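## Task

Rotate the yellow plank until it rests on one of its edges and stays that way without any support from the robot; then open the gripper and move the arms away from it.

## Robot and tools

Robot: two six-joint Doosan M1013 arms, left_arm and right_arm, each with a Robotiq 140 mm two-finger gripper. Both are mounted at table level. left_arm's base sits at (-0.050, +0.447, 0) m and right_arm's at (+0.025, -0.664, 0) m, each turned slightly about z. The names left and right are labels only and do not refer to image sides.

Scene frame: origin on the table top between the arms, +z up, +x out across the table, +y toward left_arm. Every reported gripper pose uses this frame: end_effector_position in metres and end_effector_quat_wxyz, plus linear (m/s) and angular (rad/s) velocities. That position is the point between the pads when closed; closed fingertips reach about 33 mm past it, open ones about 9 mm. Fingers point along the gripper's +z and open along its y. Closing pushes the tips roughly 24 mm further out, so allow that clearance above the table. Reported hand positions can be somewhat off, worse when the arm is stretched.

Joint order, used in every row and every per-joint list: waist (joint_1), shoulder (joint_2), elbow (joint_3), forearm roll (joint_4), wrist pitch (joint_5), wrist roll (joint_6). Ranges in rad: elbow -2.792 to 2.792, all others -6.283 to 6.283.

The row: one flat list of 18 numbers, each in [-1, 1], for both arms even if one stays still. First left_arm: 6 joint values, then gripper position, force_limit, speed; then the same 9 for right_arm. Joint values are scaled offsets, not angles: 1.0 equals 1.398 rad for waist and shoulder, 2.097 rad for elbow, 2.622 rad for the three wrist joints. Gripper position is absolute: +1 fully open (140 mm), about -0.8 pads touching, -1 closes until blocked. force_limit: -1 about 14 N, 0 about 60 N, +1 about 107 N. speed: -1 about 30 mm/s, 0 about 140, +1 about 250. To leave a gripper unchanged, repeat its previous three numbers (a zero is a real command). Optionally 12 more numbers in [0, 1] may follow: stiffness scales for left_arm's six joints then right_arm's six, kept until changed.

execute_actions(actions): a list of actions; each action is a list of up to 15 rows, one row per 1/30 s step, and a short table repeats its final row to fill 15 steps (0.5 s). Joint values in every row of an action are offsets from the angles held when that action began (for the first action, the last reported Joint positions), not from the preceding row. An empty list just returns the current state and images. An action asking a joint to go more than 0.010 rad beyond its range is rejected for both arms; a malformed action or a bad first action rejects the whole call.

move(target, speed, blocking): target is one 18-number row; its joint values are offsets from the Joint positions in the latest result that showed them. speed is the top rate in rad/s of the joint with the longest way to go, 0.01 to 2, default 0.5. All joints finish together, so the hand travels on a curve; paths last 0.5 to 10 s and ignore obstacles and the other arm. Gripper numbers are applied at the start. blocking=false returns after 0.5 s while motion continues; then use wait or stop before sending anything else. The result adds a move: line with the ending (done, off_target, moving, held, fault), limits=held or limits=none, and each arm's joint furthest from its target.

wait(seconds): 0 to 10; lets time run with the last commands held, returning early if a running move ends. stop(): brakes a running move; fingers carry on. zoom_image(camera, region): enlarges part of the latest image; region [x0, y0, x1, y1] in pixels, at most 504 by 504. Cameras: cam_head_left, cam_head_right, cam_high, cam_low, cam_left_wrist, cam_right_wrist, all 504x504. read_manual(section) returns licence texts only. finished_scene(scene) ends scene 1 or 2 for good and reports success; the goal must already be met and stable.

Results: state line per arm; Joint positions, Joint velocities, Joint targets and joint torques per arm, in joint order (rad, rad/s, N m); step readings for action calls, with HELD marking steps an arm was held back. object_status: 0 moving, 1 blocked while opening, 2 blocked while closing (a grip), 3 reached target or pads met. position_measured is in counts: 3 open, 230 pads together. To squeeze harder while status is 2, raise force_limit and nudge position, e.g. -1 to -0.98. "joint sent to its limit" means a joint was clipped at its end; "joint command not followed" means a clearance check altered targets. Joint targets are kept within a set lead of the measured angles and the hand may step at most 70 mm per control step, so big motions take several actions.

Cautions: do not push or knock anything off the table. Keep the arms from hitting or pressing each other. Arms are stiff: driving a target even slightly into a firm surface can trigger a fault. A torque fault (load limits 302, 302, 142, 40, 40, 40 N m by joint) or an outside force of 144 N stops that arm for 10 s. MOTOR HOT warns of heating from holding loads; an OVER-TEMPERATURE FAULT brakes the arm. Parts may be tugged or nudged briefly by outside disturbances. Avoid drops, slams and hard shoves; move smoothly, and the robot keeps its last command while you think.

Each tool is called after "Emit:" as name(argument=value, ...), one argument or row to a line, values as JSON.

## Session

I'll start by looking at the scene.

Emit:
execute_actions(
  actions=[],
)

Scene clock: 0.00 s.
left_arm: end_effector_position=(+0.8223, +0.7090, +0.3548) position_measured=3 object_status=3 end_effector_quat_wxyz=(+0.065, -0.174, +0.953, -0.238) end_effector_velocity=(+0.000, -0.001, -0.001) end_effector_angular_velocity=(-0.001, +0.002, -0.002) | right_arm: end_effector_position=(+0.9333, -0.7754, +0.2317) position_measured=3 object_status=3 end_effector_quat_wxyz=(-0.005, +0.070, +0.992, -0.101) end_effector_velocity=(+0.000, +0.002, +0.001) end_effector_angular_velocity=(-0.000, -0.001, +0.002)
Joint names: [waist, shoulder, elbow, forearm roll, wrist pitch, wrist roll]
Joint positions: left_arm=[ 0.385  0.582  1.031 -0.498  1.525 -1.482] | right_arm=[-0.222  0.63   1.113 -0.206  1.408 -1.482]
Joint velocities: left_arm=[-0.001  0.001 -0.    -0.     0.001  0.   ] | right_arm=[ 0.002 -0.    -0.001 -0.     0.    -0.001]
Joint torques (N m, as the joint torque sensors report them, + toward a larger angle): no reading
Joint targets: left_arm=[0.385 0.582 1.031 -0.498 1.525 -1.482] | right_arm=[-0.222 0.630 1.113 -0.206 1.408 -1.482]
Joint stiffness scale: left_arm=[1. 1. 1. 1. 1. 1.] | right_arm=[1. 1. 1. 1. 1. 1.]

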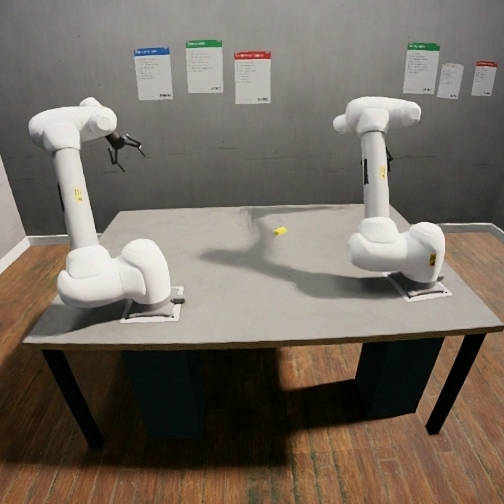

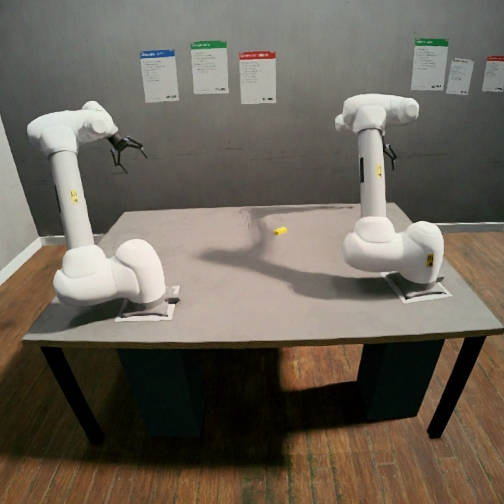

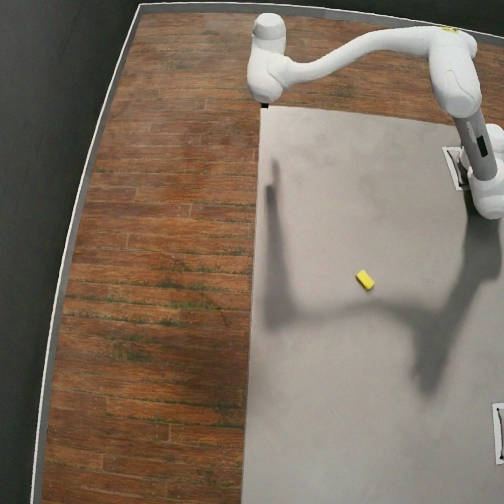

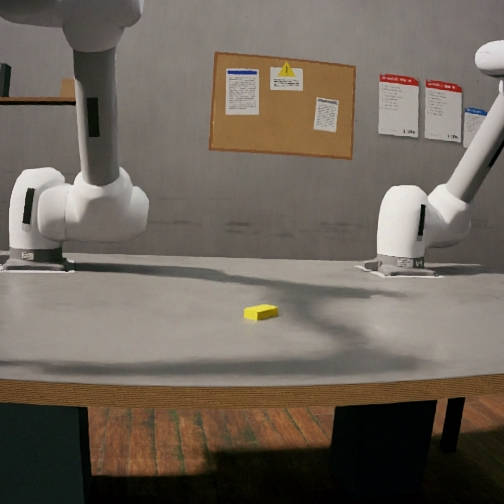

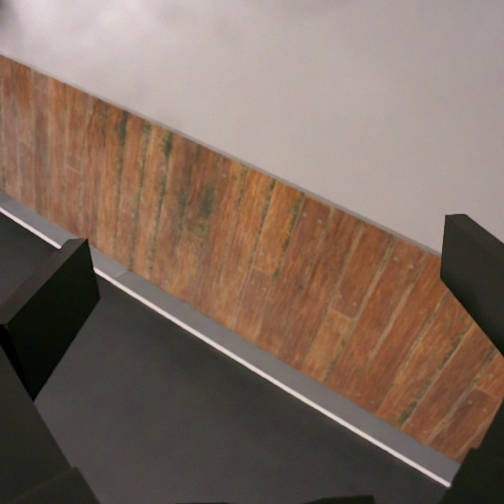

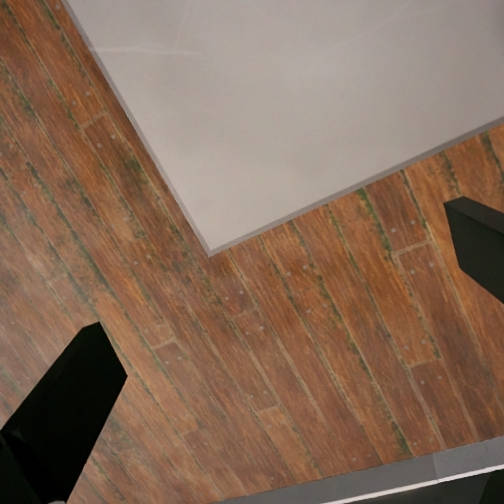

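Emit:
zoom_image(
  camera="cam_high",
  region=[330, 245, 400, 315],
)

Emit:
zoom_image(
  camera="cam_low",
  region=[225, 280, 295, 350],
)

Emit:
zoom_image(
  camera="cam_head_left",
  region=[255, 205, 305, 255],
)

Emit:
zoom_image(
  camera="cam_head_right",
  region=[255, 205, 305, 255],
)

Region (330, 245, 400, 315) of cam_high's 504x504 image, scaled by 7.200, with more detail than that image has.

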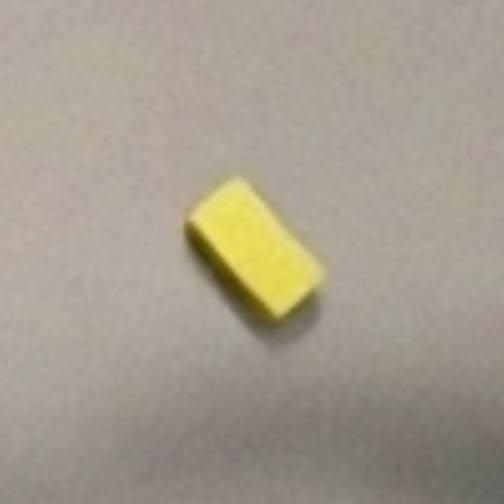

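Region (225, 280, 295, 350) of cam_low's 504x504 image, scaled by 7.200, with more detail than that image has.

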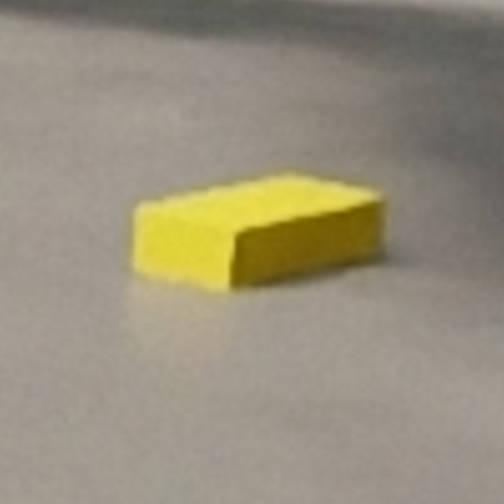

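Region (255, 205, 305, 255) of cam_head_left's 504x504 image, scaled by 10.080, with more detail than that image has.

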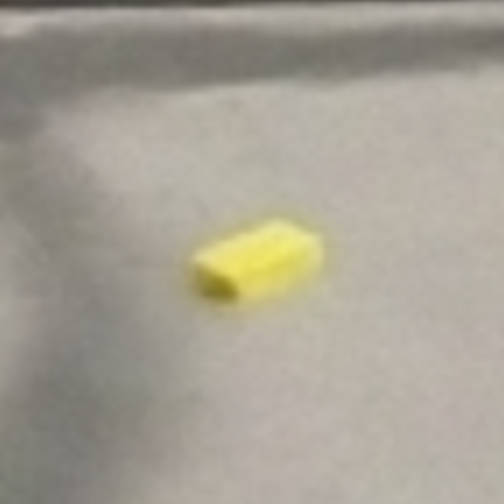

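Region (255, 205, 305, 255) of cam_head_right's 504x504 image, scaled by 10.080, with more detail than that image has.

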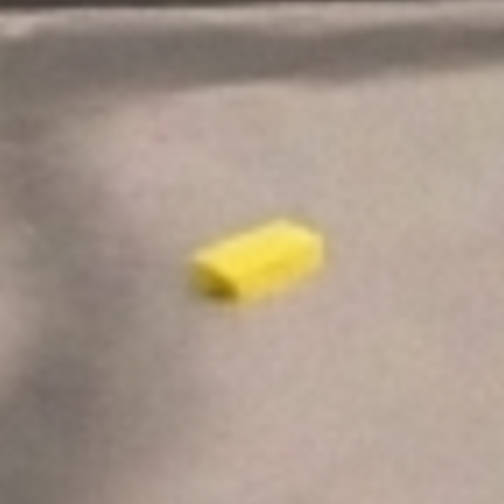

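Emit:
move(
  target=[0,0,0,0,0,0,1,0,0, 0.6029,0.1682,-0.0055,0.0931,0.2104,-0.0148,0.4,0,0.5],
  speed=1.2,
)

Scene clock: 122.20 s.
left_arm: end_effector_position=(+0.8223, +0.7090, +0.3548) position_measured=3 object_status=3 end_effector_quat_wxyz=(+0.065, -0.174, +0.953, -0.238) end_effector_velocity=(-0.000, +0.001, -0.001) end_effector_angular_velocity=(+0.000, +0.001, +0.001) | right_arm: end_effector_position=(+0.5420, -0.1162, +0.1031) position_measured=78 object_status=3 end_effector_quat_wxyz=(-0.359, -0.317, +0.868, -0.134) end_effector_velocity=(-0.001, +0.001, +0.000) end_effector_angular_velocity=(-0.001, +0.002, +0.001)
Joint names: [waist, shoulder, elbow, forearm roll, wrist pitch, wrist roll]
Joint positions: left_arm=[ 0.385  0.582  1.031 -0.498  1.525 -1.482] | right_arm=[ 0.619  0.864  1.106  0.035  1.957 -1.518]
Joint velocities: left_arm=[0.001 0.001 0.    0.    0.    0.   ] | right_arm=[ 0.001  0.001 -0.001  0.001  0.002  0.   ]
Joint torques (N m, as the joint torque sensors report them, + toward a larger angle): left_arm=[ -1.32 -93.02 -43.63   2.7   -0.37  -0.27] | right_arm=[  -2.46 -122.27  -35.88    4.05    1.32    0.11]
Joint targets: left_arm=[0.385 0.582 1.031 -0.498 1.525 -1.482] | right_arm=[0.621 0.865 1.102 0.038 1.959 -1.521]
Joint stiffness scale: left_arm=[1. 1. 1. 1. 1. 1.] | right_arm=[1. 1. 1. 1. 1. 1.]
move: done; limits=none; left_arm: farthest joint: the waist, 0.000 radians from its target (0.000 radians at the start); right_arm: farthest joint: the elbow, 0.005 radians from its target (0.012 radians at the start)
camera_calibration (this result's frames):
cam_left_wrist: T_world_to_cam=[[-0.216786, 0.847402, -0.48468, -0.24145], [0.792435, 0.442711, 0.419587, -1.11481], [0.570132, -0.293117, -0.767484, 0.190707], [0, 0, 0, 1]] pos_world=[0.722345, 0.754044, 0.497099]
cam_right_wrist: T_world_to_cam=[[-0.413276, 0.876251, -0.247765, 0.358916], [0.859211, 0.285123, -0.424807, -0.365952], [-0.301594, -0.388445, -0.870719, 0.373028], [0, 0, 0, 1]] pos_world=[0.575265, -0.0652579, 0.25827]

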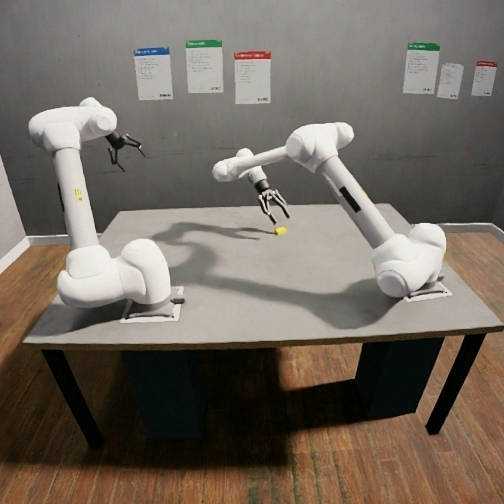

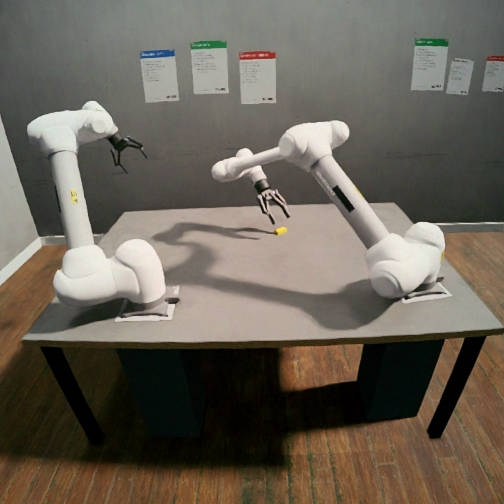

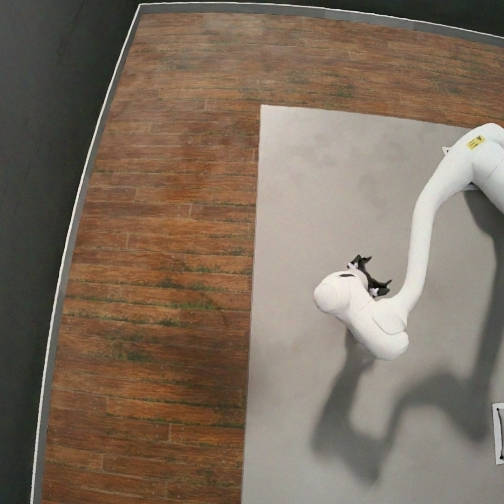

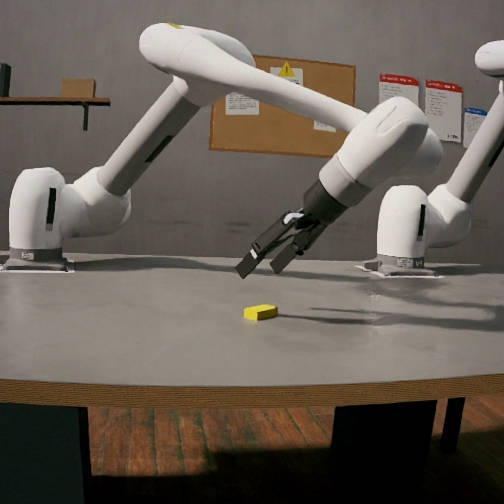

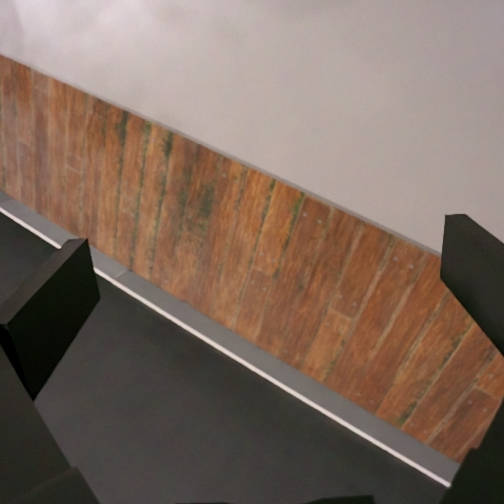

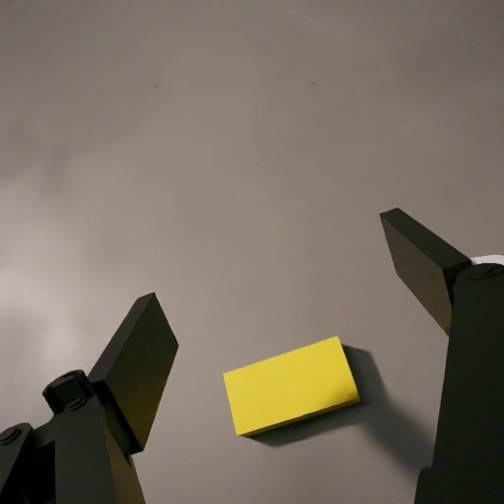

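Emit:
zoom_image(
  camera="cam_right_wrist",
  region=[210, 310, 378, 478],
)

Region (210, 310, 378, 478) of cam_right_wrist's 504x504 image, scaled by 3.000, with more detail than that image has.

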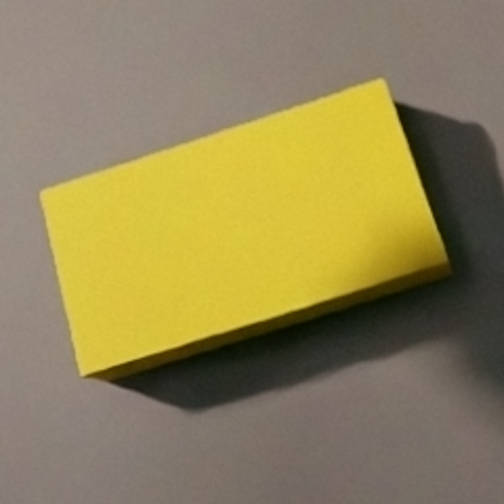

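Emit:
zoom_image(
  camera="cam_right_wrist",
  region=[336, 180, 504, 348],
)

Emit:
zoom_image(
  camera="cam_right_wrist",
  region=[60, 270, 228, 438],
)

Emit:
zoom_image(
  camera="cam_low",
  region=[215, 235, 315, 335],
)

Region (336, 180, 504, 348) of cam_right_wrist's 504x504 image, scaled by 3.000, with more detail than that image has.

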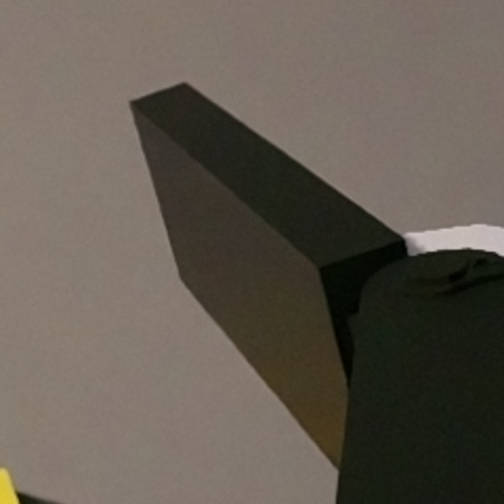

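Region (60, 270, 228, 438) of cam_right_wrist's 504x504 image, scaled by 3.000, with more detail than that image has.

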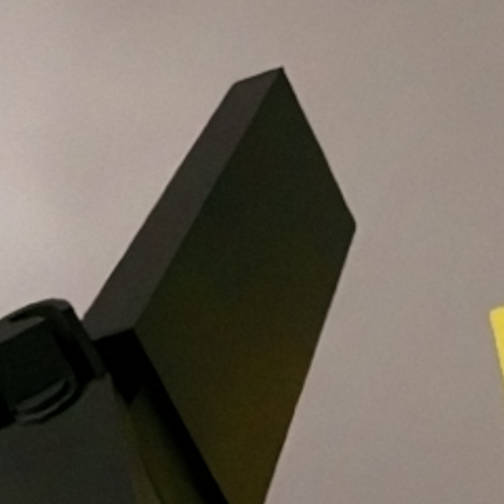

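Region (215, 235, 315, 335) of cam_low's 504x504 image, scaled by 5.040, with more detail than that image has.

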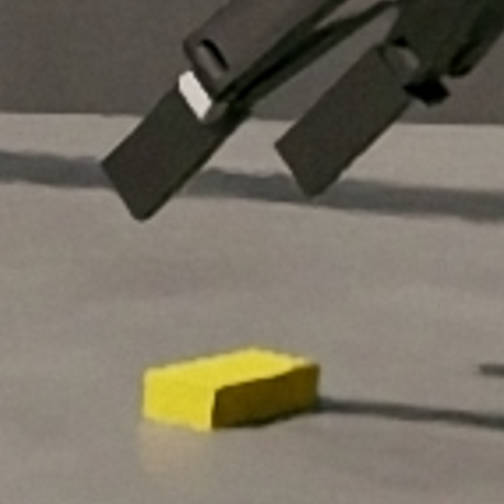

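Emit:
zoom_image(
  camera="cam_low",
  region=[238, 295, 288, 330],
)

Region (238, 295, 288, 330) of cam_low's 504x504 image, scaled by 10.080, with more detail than that image has; it fills the top 353 rows of this view, and the rest is white.

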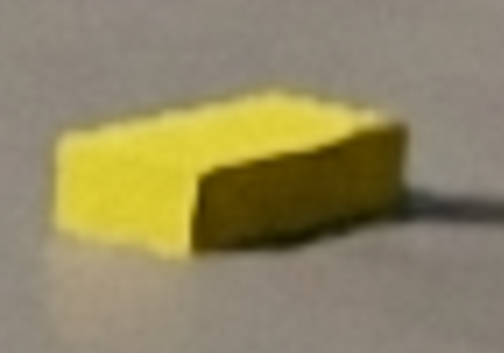

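Emit:
move(
  target=[0,0,0,0,0,0,1,0,0, -0.01516,0.06731,-0.02437,-0.00107,-0.01815,-0.00522,0.4,0,0.5],
  speed=0.2,
)

Scene clock: 243.13 s.
left_arm: end_effector_position=(+0.8223, +0.7090, +0.3548) position_measured=3 object_status=3 end_effector_quat_wxyz=(+0.065, -0.174, +0.953, -0.238) end_effector_velocity=(-0.000, +0.000, +0.000) end_effector_angular_velocity=(+0.001, +0.000, +0.000) | right_arm: end_effector_position=(+0.5706, -0.1098, +0.0347) position_measured=78 object_status=3 end_effector_quat_wxyz=(-0.361, -0.313, +0.869, -0.129) end_effector_velocity=(+0.003, -0.000, -0.001) end_effector_angular_velocity=(+0.002, -0.002, -0.002)
Joint names: [waist, shoulder, elbow, forearm roll, wrist pitch, wrist roll]
Joint positions: left_arm=[ 0.385  0.582  1.031 -0.498  1.525 -1.482] | right_arm=[ 0.6    0.956  1.06   0.035  1.911 -1.529]
Joint velocities: left_arm=[ 0.    -0.    -0.     0.001  0.    -0.   ] | right_arm=[-0.003  0.001 -0.003 -0.    -0.002 -0.001]
Joint torques (N m, as the joint torque sensors report them, + toward a larger angle): left_arm=[ -0.93 -92.05 -43.73   2.97  -0.59  -0.37] | right_arm=[  -0.84 -126.63  -36.74    4.13    1.85    0.22]
Joint targets: left_arm=[0.385 0.582 1.031 -0.498 1.525 -1.482] | right_arm=[0.598 0.958 1.055 0.032 1.909 -1.532]
Joint stiffness scale: left_arm=[1. 1. 1. 1. 1. 1.] | right_arm=[1. 1. 1. 1. 1. 1.]
move: done; limits=none; left_arm: farthest joint: the waist, 0.000 radians from its target (0.000 radians at the start); right_arm: farthest joint: the elbow, 0.005 radians from its target (0.051 radians at the start)
camera_calibration (this result's frames):
cam_left_wrist: T_world_to_cam=[[-0.216786, 0.847402, -0.484679, -0.24145], [0.792435, 0.442711, 0.419587, -1.11481], [0.570132, -0.293117, -0.767484, 0.190707], [0, 0, 0, 1]] pos_world=[0.722345, 0.754044, 0.497099]
cam_right_wrist: T_world_to_cam=[[-0.402748, 0.882835, -0.241654, 0.342705], [0.860903, 0.2757, -0.427593, -0.423276], [-0.31087, -0.380253, -0.871072, 0.330794], [0, 0, 0, 1]] pos_world=[0.605257, -0.0600696, 0.189972]

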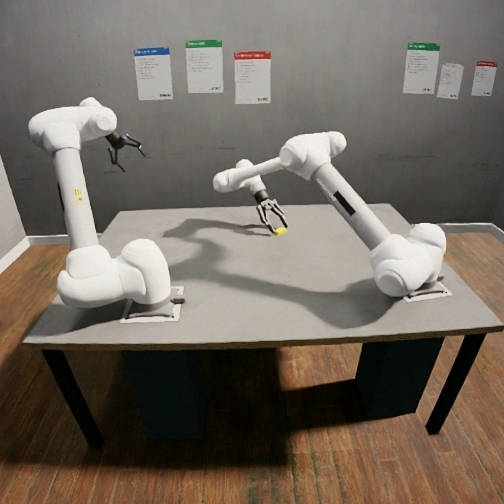

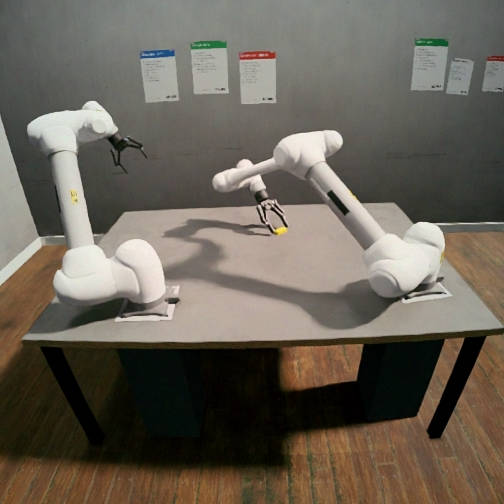

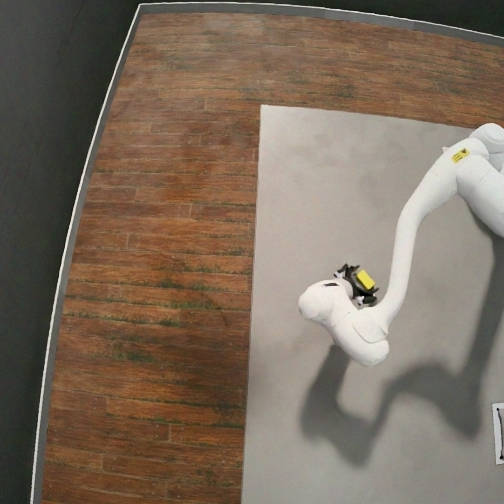

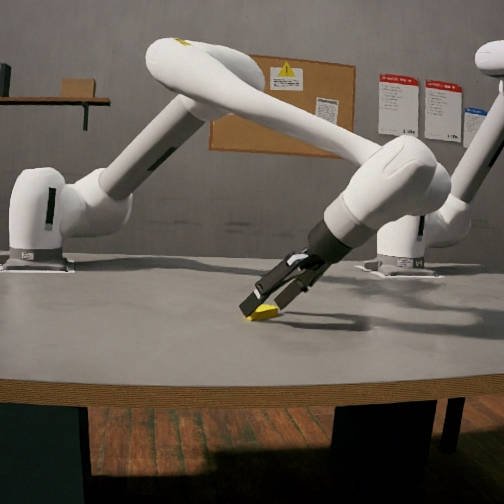

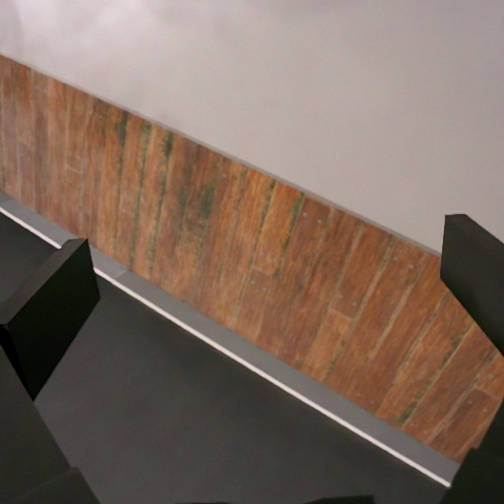

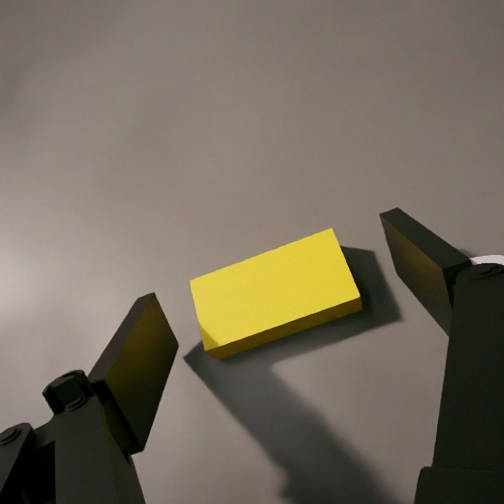

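Emit:
zoom_image(
  camera="cam_right_wrist",
  region=[130, 170, 430, 420],
)

Emit:
zoom_image(
  camera="cam_low",
  region=[225, 275, 305, 335],
)

Emit:
zoom_image(
  camera="cam_high",
  region=[320, 250, 400, 320],
)

Region (130, 170, 430, 420) of cam_right_wrist's 504x504 image, scaled by 1.680, with more detail than that image has.

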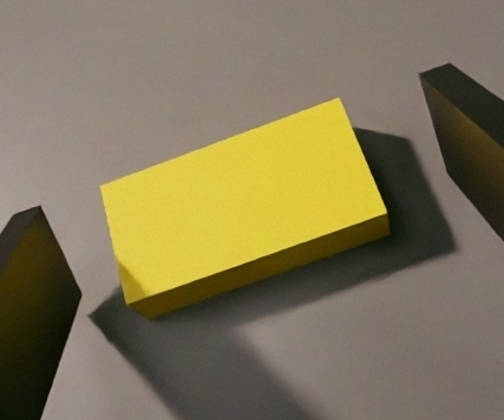

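Region (225, 275, 305, 335) of cam_low's 504x504 image, scaled by 6.300, with more detail than that image has; it fills the top 378 rows of this view, and the rest is white.

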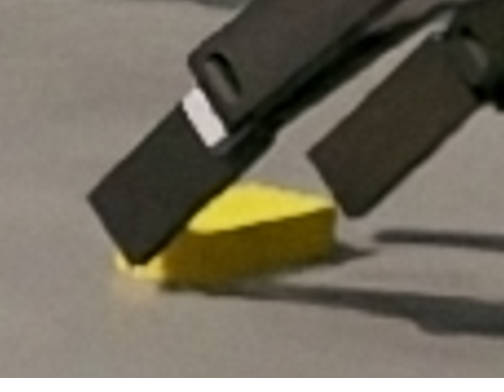

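Region (320, 250, 400, 320) of cam_high's 504x504 image, scaled by 6.300, with more detail than that image has; it fills the top 441 rows of this view, and the rest is white.

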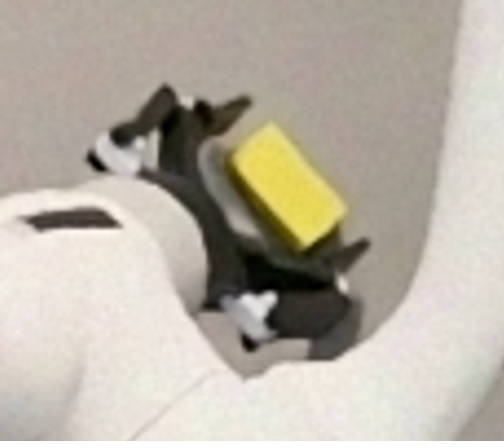

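Emit:
move(
  target=[0,0,0,0,0,0,1,0,0, -0.0037,0.00658,-0.00863,0,0.00301,0,-1,0,-0.8],
  speed=0.1,
)

Scene clock: 364.03 s.
left_arm: end_effector_position=(+0.8223, +0.7090, +0.3548) position_measured=3 object_status=3 end_effector_quat_wxyz=(+0.065, -0.174, +0.953, -0.238) end_effector_velocity=(-0.000, +0.002, -0.001) end_effector_angular_velocity=(+0.002, -0.000, +0.001) | right_arm: end_effector_position=(+0.5755, -0.1089, +0.0342) position_measured=136 object_status=2 end_effector_quat_wxyz=(-0.361, -0.312, +0.870, -0.128) end_effector_velocity=(+0.001, +0.000, +0.000) end_effector_angular_velocity=(+0.001, -0.002, -0.002)
Joint names: [waist, shoulder, elbow, forearm roll, wrist pitch, wrist roll]
Joint positions: left_arm=[ 0.385  0.582  1.031 -0.498  1.525 -1.482] | right_arm=[ 0.596  0.963  1.046  0.035  1.918 -1.529]
Joint velocities: left_arm=[ 0.001  0.     0.     0.002 -0.001  0.   ] | right_arm=[-0.001  0.    -0.001  0.    -0.001  0.001]
Joint torques (N m, as the joint torque sensors report them, + toward a larger angle): left_arm=[ -1.57 -92.36 -43.13   2.95  -0.35  -0.22] | right_arm=[  -0.78 -126.24  -35.38    3.97    1.13    0.3 ]
Joint targets: left_arm=[0.385 0.582 1.031 -0.498 1.525 -1.482] | right_arm=[0.594 0.965 1.042 0.035 1.919 -1.529]
Joint stiffness scale: left_arm=[1. 1. 1. 1. 1. 1.] | right_arm=[1. 1. 1. 1. 1. 1.]
move: done; limits=none; left_arm: farthest joint: the waist, 0.000 radians from its target (0.000 radians at the start); right_arm: farthest joint: the elbow, 0.004 radians from its target (0.018 radians at the start)
camera_calibration (this result's frames):
cam_left_wrist: T_world_to_cam=[[-0.216786, 0.847402, -0.484679, -0.24145], [0.792435, 0.442711, 0.419587, -1.11481], [0.570132, -0.293117, -0.767484, 0.190707], [0, 0, 0, 1]] pos_world=[0.722345, 0.754044, 0.497099]
cam_right_wrist: T_world_to_cam=[[-0.399966, 0.884153, -0.241458, 0.34231], [0.8618, 0.273122, -0.427441, -0.428822], [-0.311976, -0.37905, -0.871202, 0.333073], [0, 0, 0, 1]] pos_world=[0.610382, -0.0592822, 0.189531]

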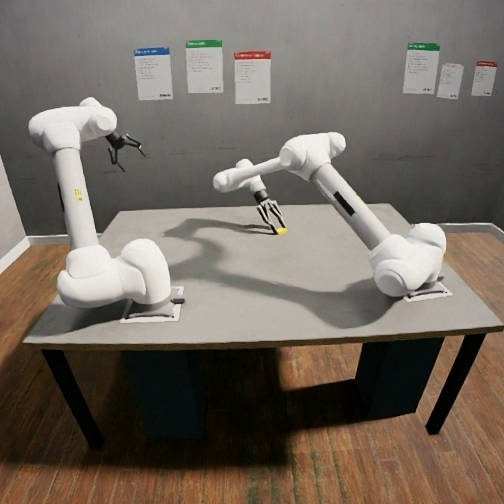

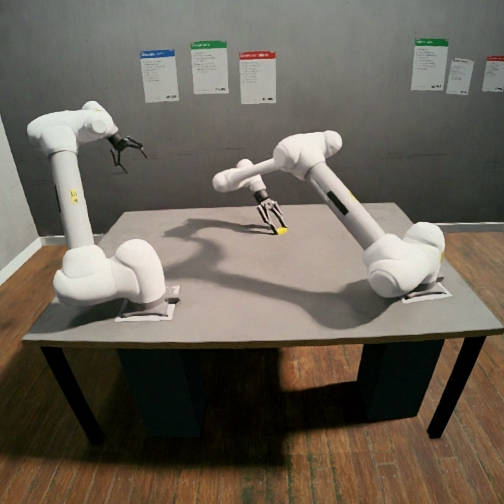

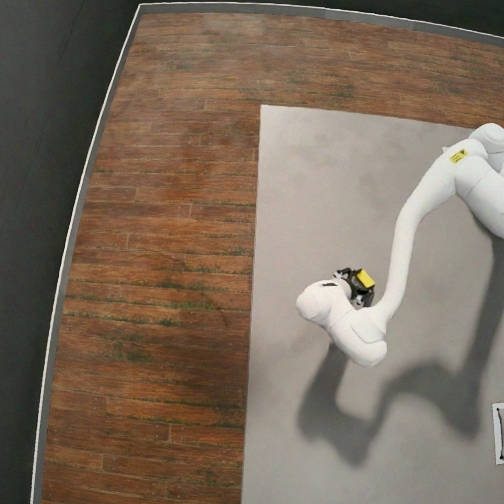

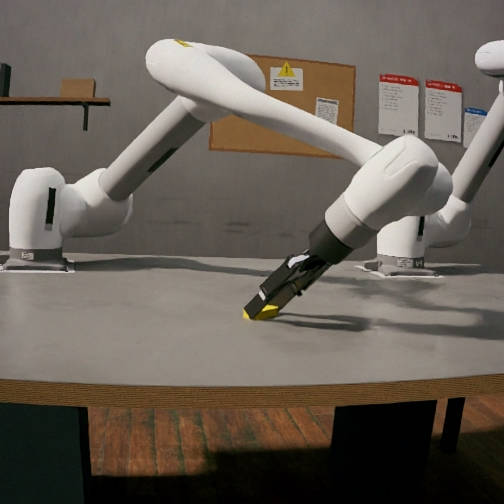

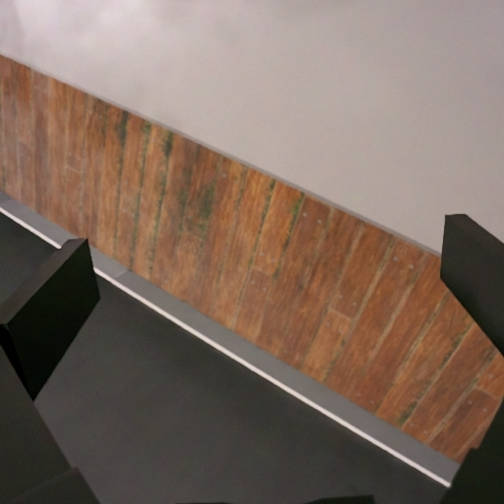

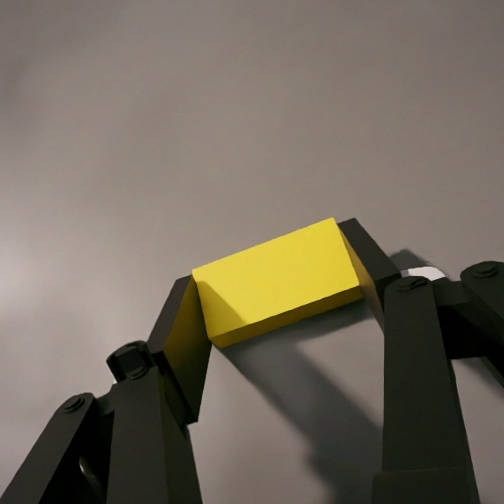

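Emit:
zoom_image(
  camera="cam_right_wrist",
  region=[150, 190, 420, 400],
)

Emit:
zoom_image(
  camera="cam_low",
  region=[230, 285, 300, 335],
)

Region (150, 190, 420, 400) of cam_right_wrist's 504x504 image, scaled by 1.867, with more detail than that image has.

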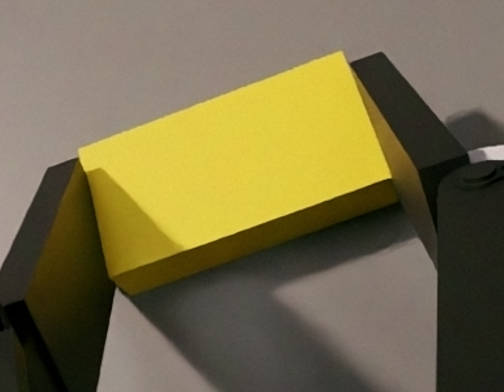

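Region (230, 285, 300, 335) of cam_low's 504x504 image, scaled by 7.200, with more detail than that image has; it fills the top 360 rows of this view, and the rest is white.

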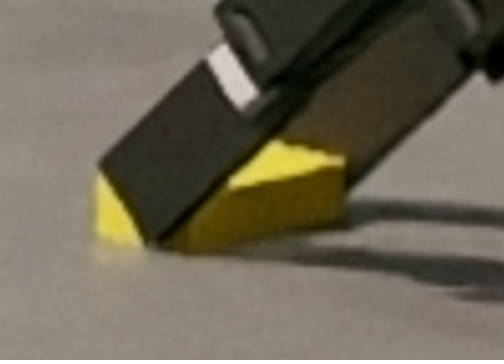

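Emit:
move(
  target=[0,0,0,0,0,0,1,0,0, 0,-0.22368,0.0485,0,-0.11926,0,-1,0,-0.8],
  speed=0.8,
)

Scene clock: 485.13 s.
left_arm: end_effector_position=(+0.8223, +0.7090, +0.3548) position_measured=3 object_status=3 end_effector_quat_wxyz=(+0.065, -0.174, +0.953, -0.238) end_effector_velocity=(+0.000, +0.001, -0.000) end_effector_angular_velocity=(+0.001, -0.000, +0.001) | right_arm: end_effector_position=(+0.6163, -0.0715, +0.1997) position_measured=136 object_status=2 end_effector_quat_wxyz=(-0.127, -0.334, +0.934, -0.033) end_effector_velocity=(+0.000, +0.001, -0.001) end_effector_angular_velocity=(+0.002, -0.002, +0.000)
Joint names: [waist, shoulder, elbow, forearm roll, wrist pitch, wrist roll]
Joint positions: left_arm=[ 0.385  0.582  1.031 -0.498  1.525 -1.482] | right_arm=[ 0.596  0.652  1.143  0.035  1.608 -1.529]
Joint velocities: left_arm=[ 0.    -0.     0.     0.001 -0.001 -0.   ] | right_arm=[ 0.001 -0.001  0.002 -0.    -0.004 -0.   ]
Joint torques (N m, as the joint torque sensors report them, + toward a larger angle): left_arm=[ -1.86 -92.59 -43.1    2.83  -0.5   -0.29] | right_arm=[  -2.09 -110.13  -38.95    4.45    0.37    0.28]
Joint targets: left_arm=[0.385 0.582 1.031 -0.498 1.525 -1.482] | right_arm=[0.596 0.650 1.148 0.035 1.605 -1.529]
Joint stiffness scale: left_arm=[1. 1. 1. 1. 1. 1.] | right_arm=[1. 1. 1. 1. 1. 1.]
move: done; limits=none; left_arm: farthest joint: the waist, 0.000 radians from its target (0.000 radians at the start); right_arm: farthest joint: the elbow, 0.004 radians from its target (0.102 radians at the start)
camera_calibration (this result's frames):
cam_left_wrist: T_world_to_cam=[[-0.216786, 0.847402, -0.484679, -0.24145], [0.792435, 0.442711, 0.419587, -1.11481], [0.570132, -0.293117, -0.767485, 0.190707], [0, 0, 0, 1]] pos_world=[0.722345, 0.754044, 0.497099]
cam_right_wrist: T_world_to_cam=[[-0.329279, 0.94211, -0.063286, 0.290474], [0.942273, 0.332172, 0.0422254, -0.542566], [0.0608028, -0.0457287, -0.997102, 0.323347], [0, 0, 0, 1]] pos_world=[0.587232, -0.0786467, 0.363703]

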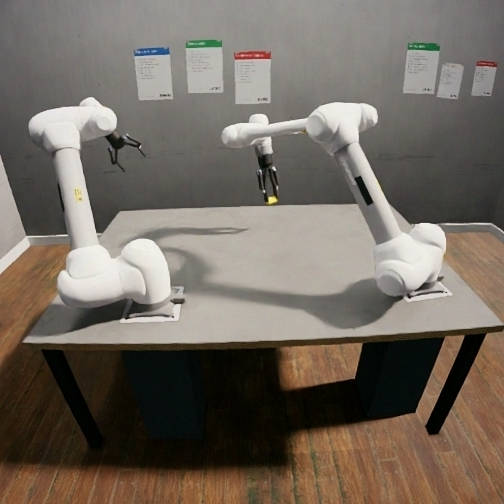

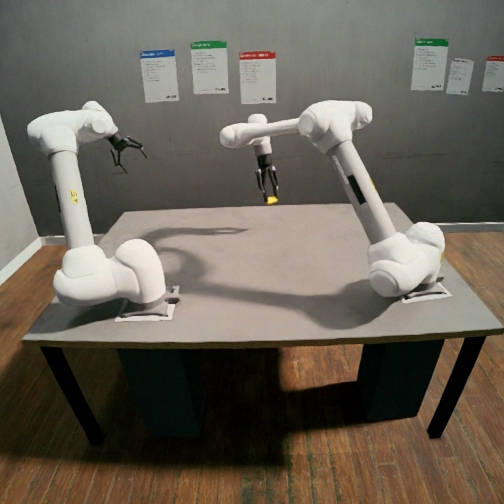

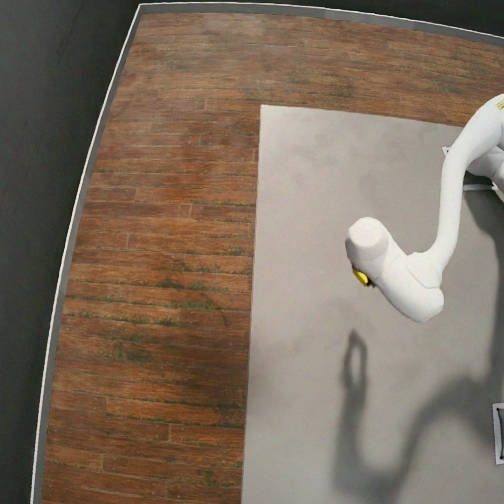

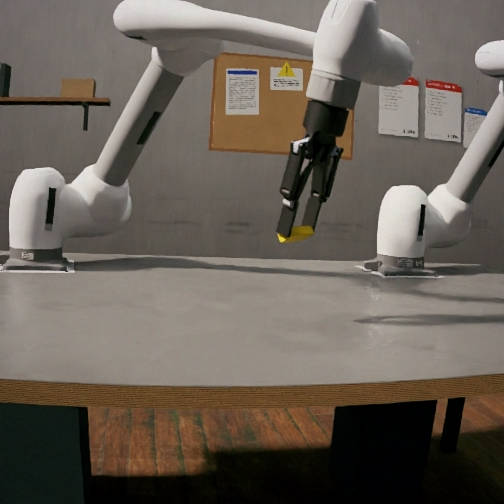

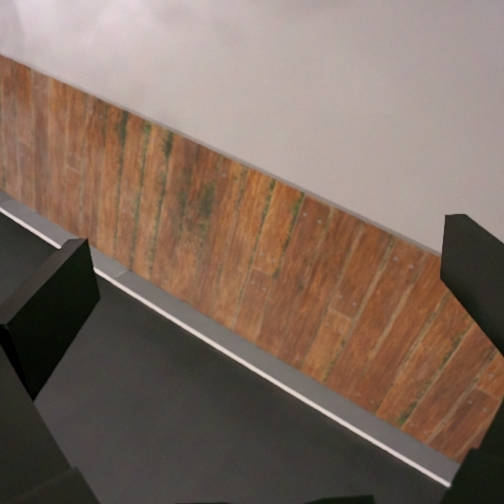

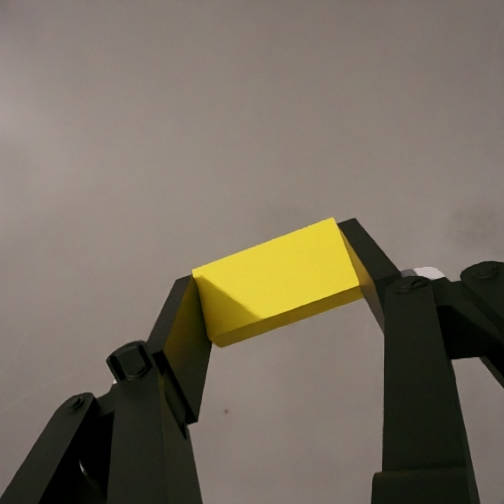

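Emit:
move(
  target=[0,0,0,0,0,0,1,0,0, 0,-0.09371,0.31302,-0.01449,-0.59958,-0.01709,-1,0,-0.8],
  speed=1.6,
)

Scene clock: 516.33 s.
left_arm: end_effector_position=(+0.8223, +0.7090, +0.3548) position_measured=3 object_status=3 end_effector_quat_wxyz=(+0.065, -0.174, +0.953, -0.238) end_effector_velocity=(-0.000, +0.001, -0.001) end_effector_angular_velocity=(+0.002, +0.002, +0.001) | right_arm: end_effector_position=(+0.7128, -0.0003, +0.0745) position_measured=136 object_status=2 end_effector_quat_wxyz=(+0.357, -0.331, +0.863, +0.137) end_effector_velocity=(-0.001, +0.001, -0.000) end_effector_angular_velocity=(+0.001, -0.001, +0.000)
Joint names: [waist, shoulder, elbow, forearm roll, wrist pitch, wrist roll]
Joint positions: left_arm=[ 0.385  0.582  1.031 -0.498  1.525 -1.482] | right_arm=[ 0.596  0.523  1.795 -0.001  0.038 -1.571]
Joint velocities: left_arm=[ 0.     0.001  0.     0.003  0.    -0.001] | right_arm=[ 0.001  0.     0.001 -0.    -0.003  0.001]
Joint torques (N m, as the joint torque sensors report them, + toward a larger angle): left_arm=[ -1.14 -92.09 -43.15   3.04  -0.43  -0.15] | right_arm=[ -0.38 -90.2  -32.13   3.32  -2.03   0.23]
Joint targets: left_arm=[0.385 0.582 1.031 -0.498 1.525 -1.482] | right_arm=[0.596 0.521 1.800 -0.003 0.036 -1.574]
Joint stiffness scale: left_arm=[1. 1. 1. 1. 1. 1.] | right_arm=[1. 1. 1. 1. 1. 1.]
move: done; limits=none; left_arm: farthest joint: the waist, 0.000 radians from its target (0.000 radians at the start); right_arm: farthest joint: the elbow, 0.004 radians from its target (0.655 radians at the start)
camera_calibration (this result's frames):
cam_left_wrist: T_world_to_cam=[[-0.216786, 0.847402, -0.48468, -0.24145], [0.792435, 0.442711, 0.419587, -1.11481], [0.570132, -0.293117, -0.767484, 0.190707], [0, 0, 0, 1]] pos_world=[0.722345, 0.754044, 0.497099]
cam_right_wrist: T_world_to_cam=[[-0.445318, 0.859268, 0.251696, 0.306446], [0.541827, 0.0348189, 0.839768, -0.425981], [0.712822, 0.51034, -0.48108, -0.307116], [0, 0, 0, 1]] pos_world=[0.586193, -0.091753, 0.132847]

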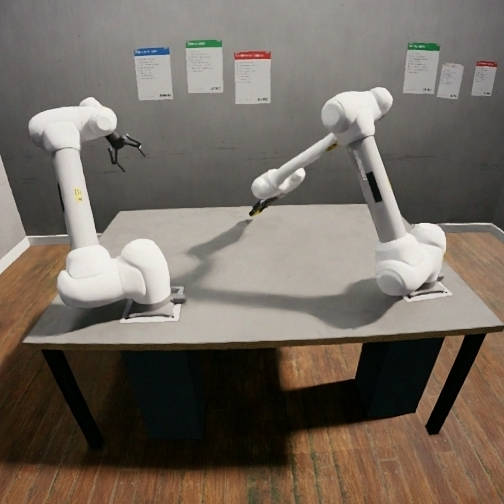

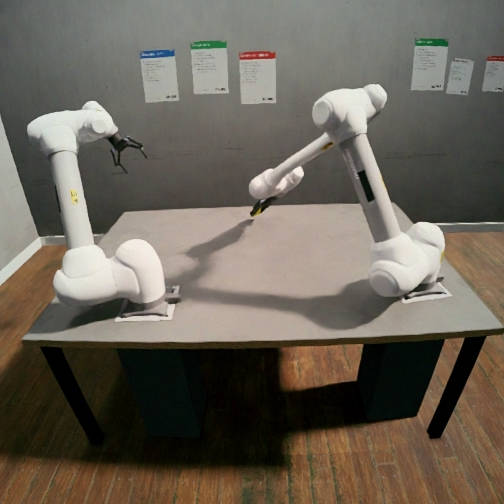

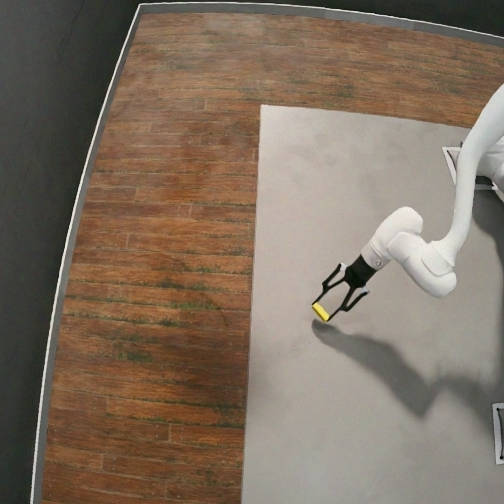

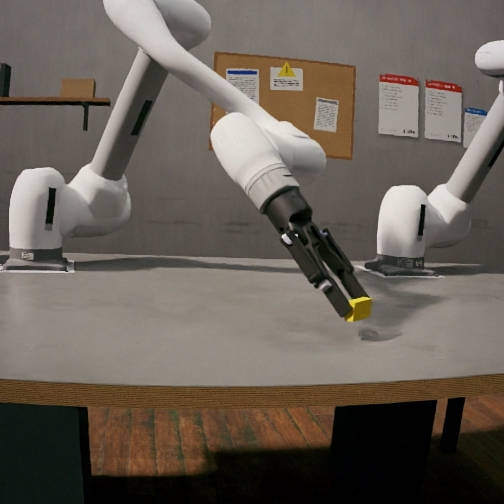

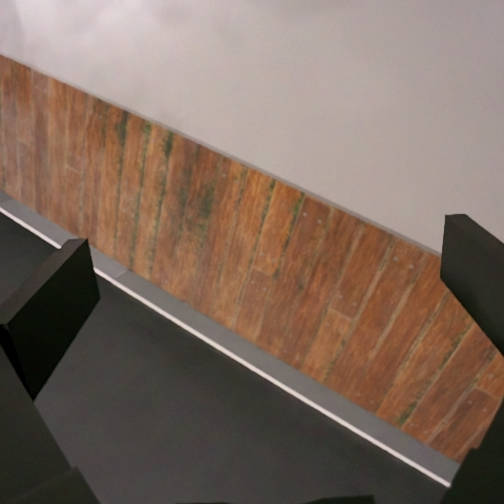

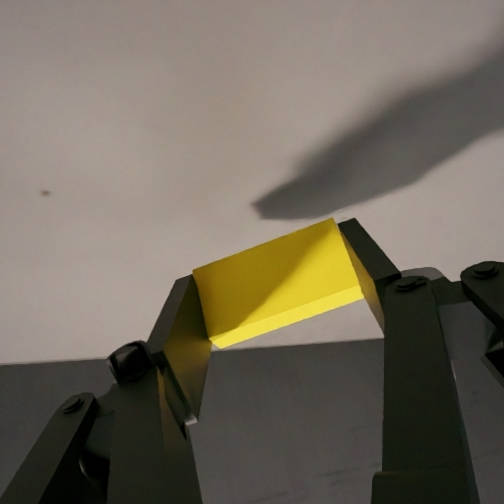

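Emit:
zoom_image(
  camera="cam_low",
  region=[320, 275, 410, 350],
)

Emit:
zoom_image(
  camera="cam_high",
  region=[295, 270, 375, 340],
)

Region (320, 275, 410, 350) of cam_low's 504x504 image, scaled by 5.600, with more detail than that image has.

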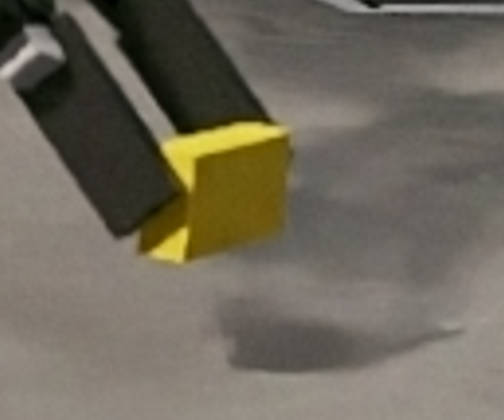

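Region (295, 270, 375, 340) of cam_high's 504x504 image, scaled by 6.300, with more detail than that image has; it fills the top 441 rows of this view, and the rest is white.

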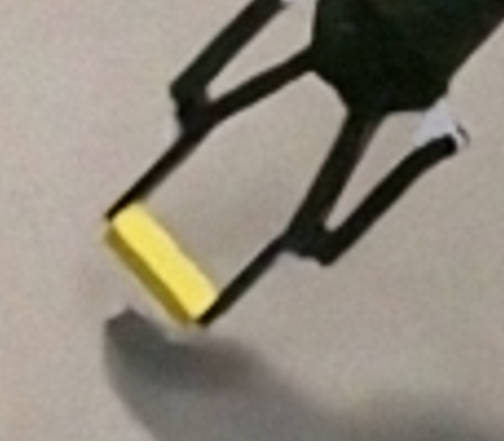

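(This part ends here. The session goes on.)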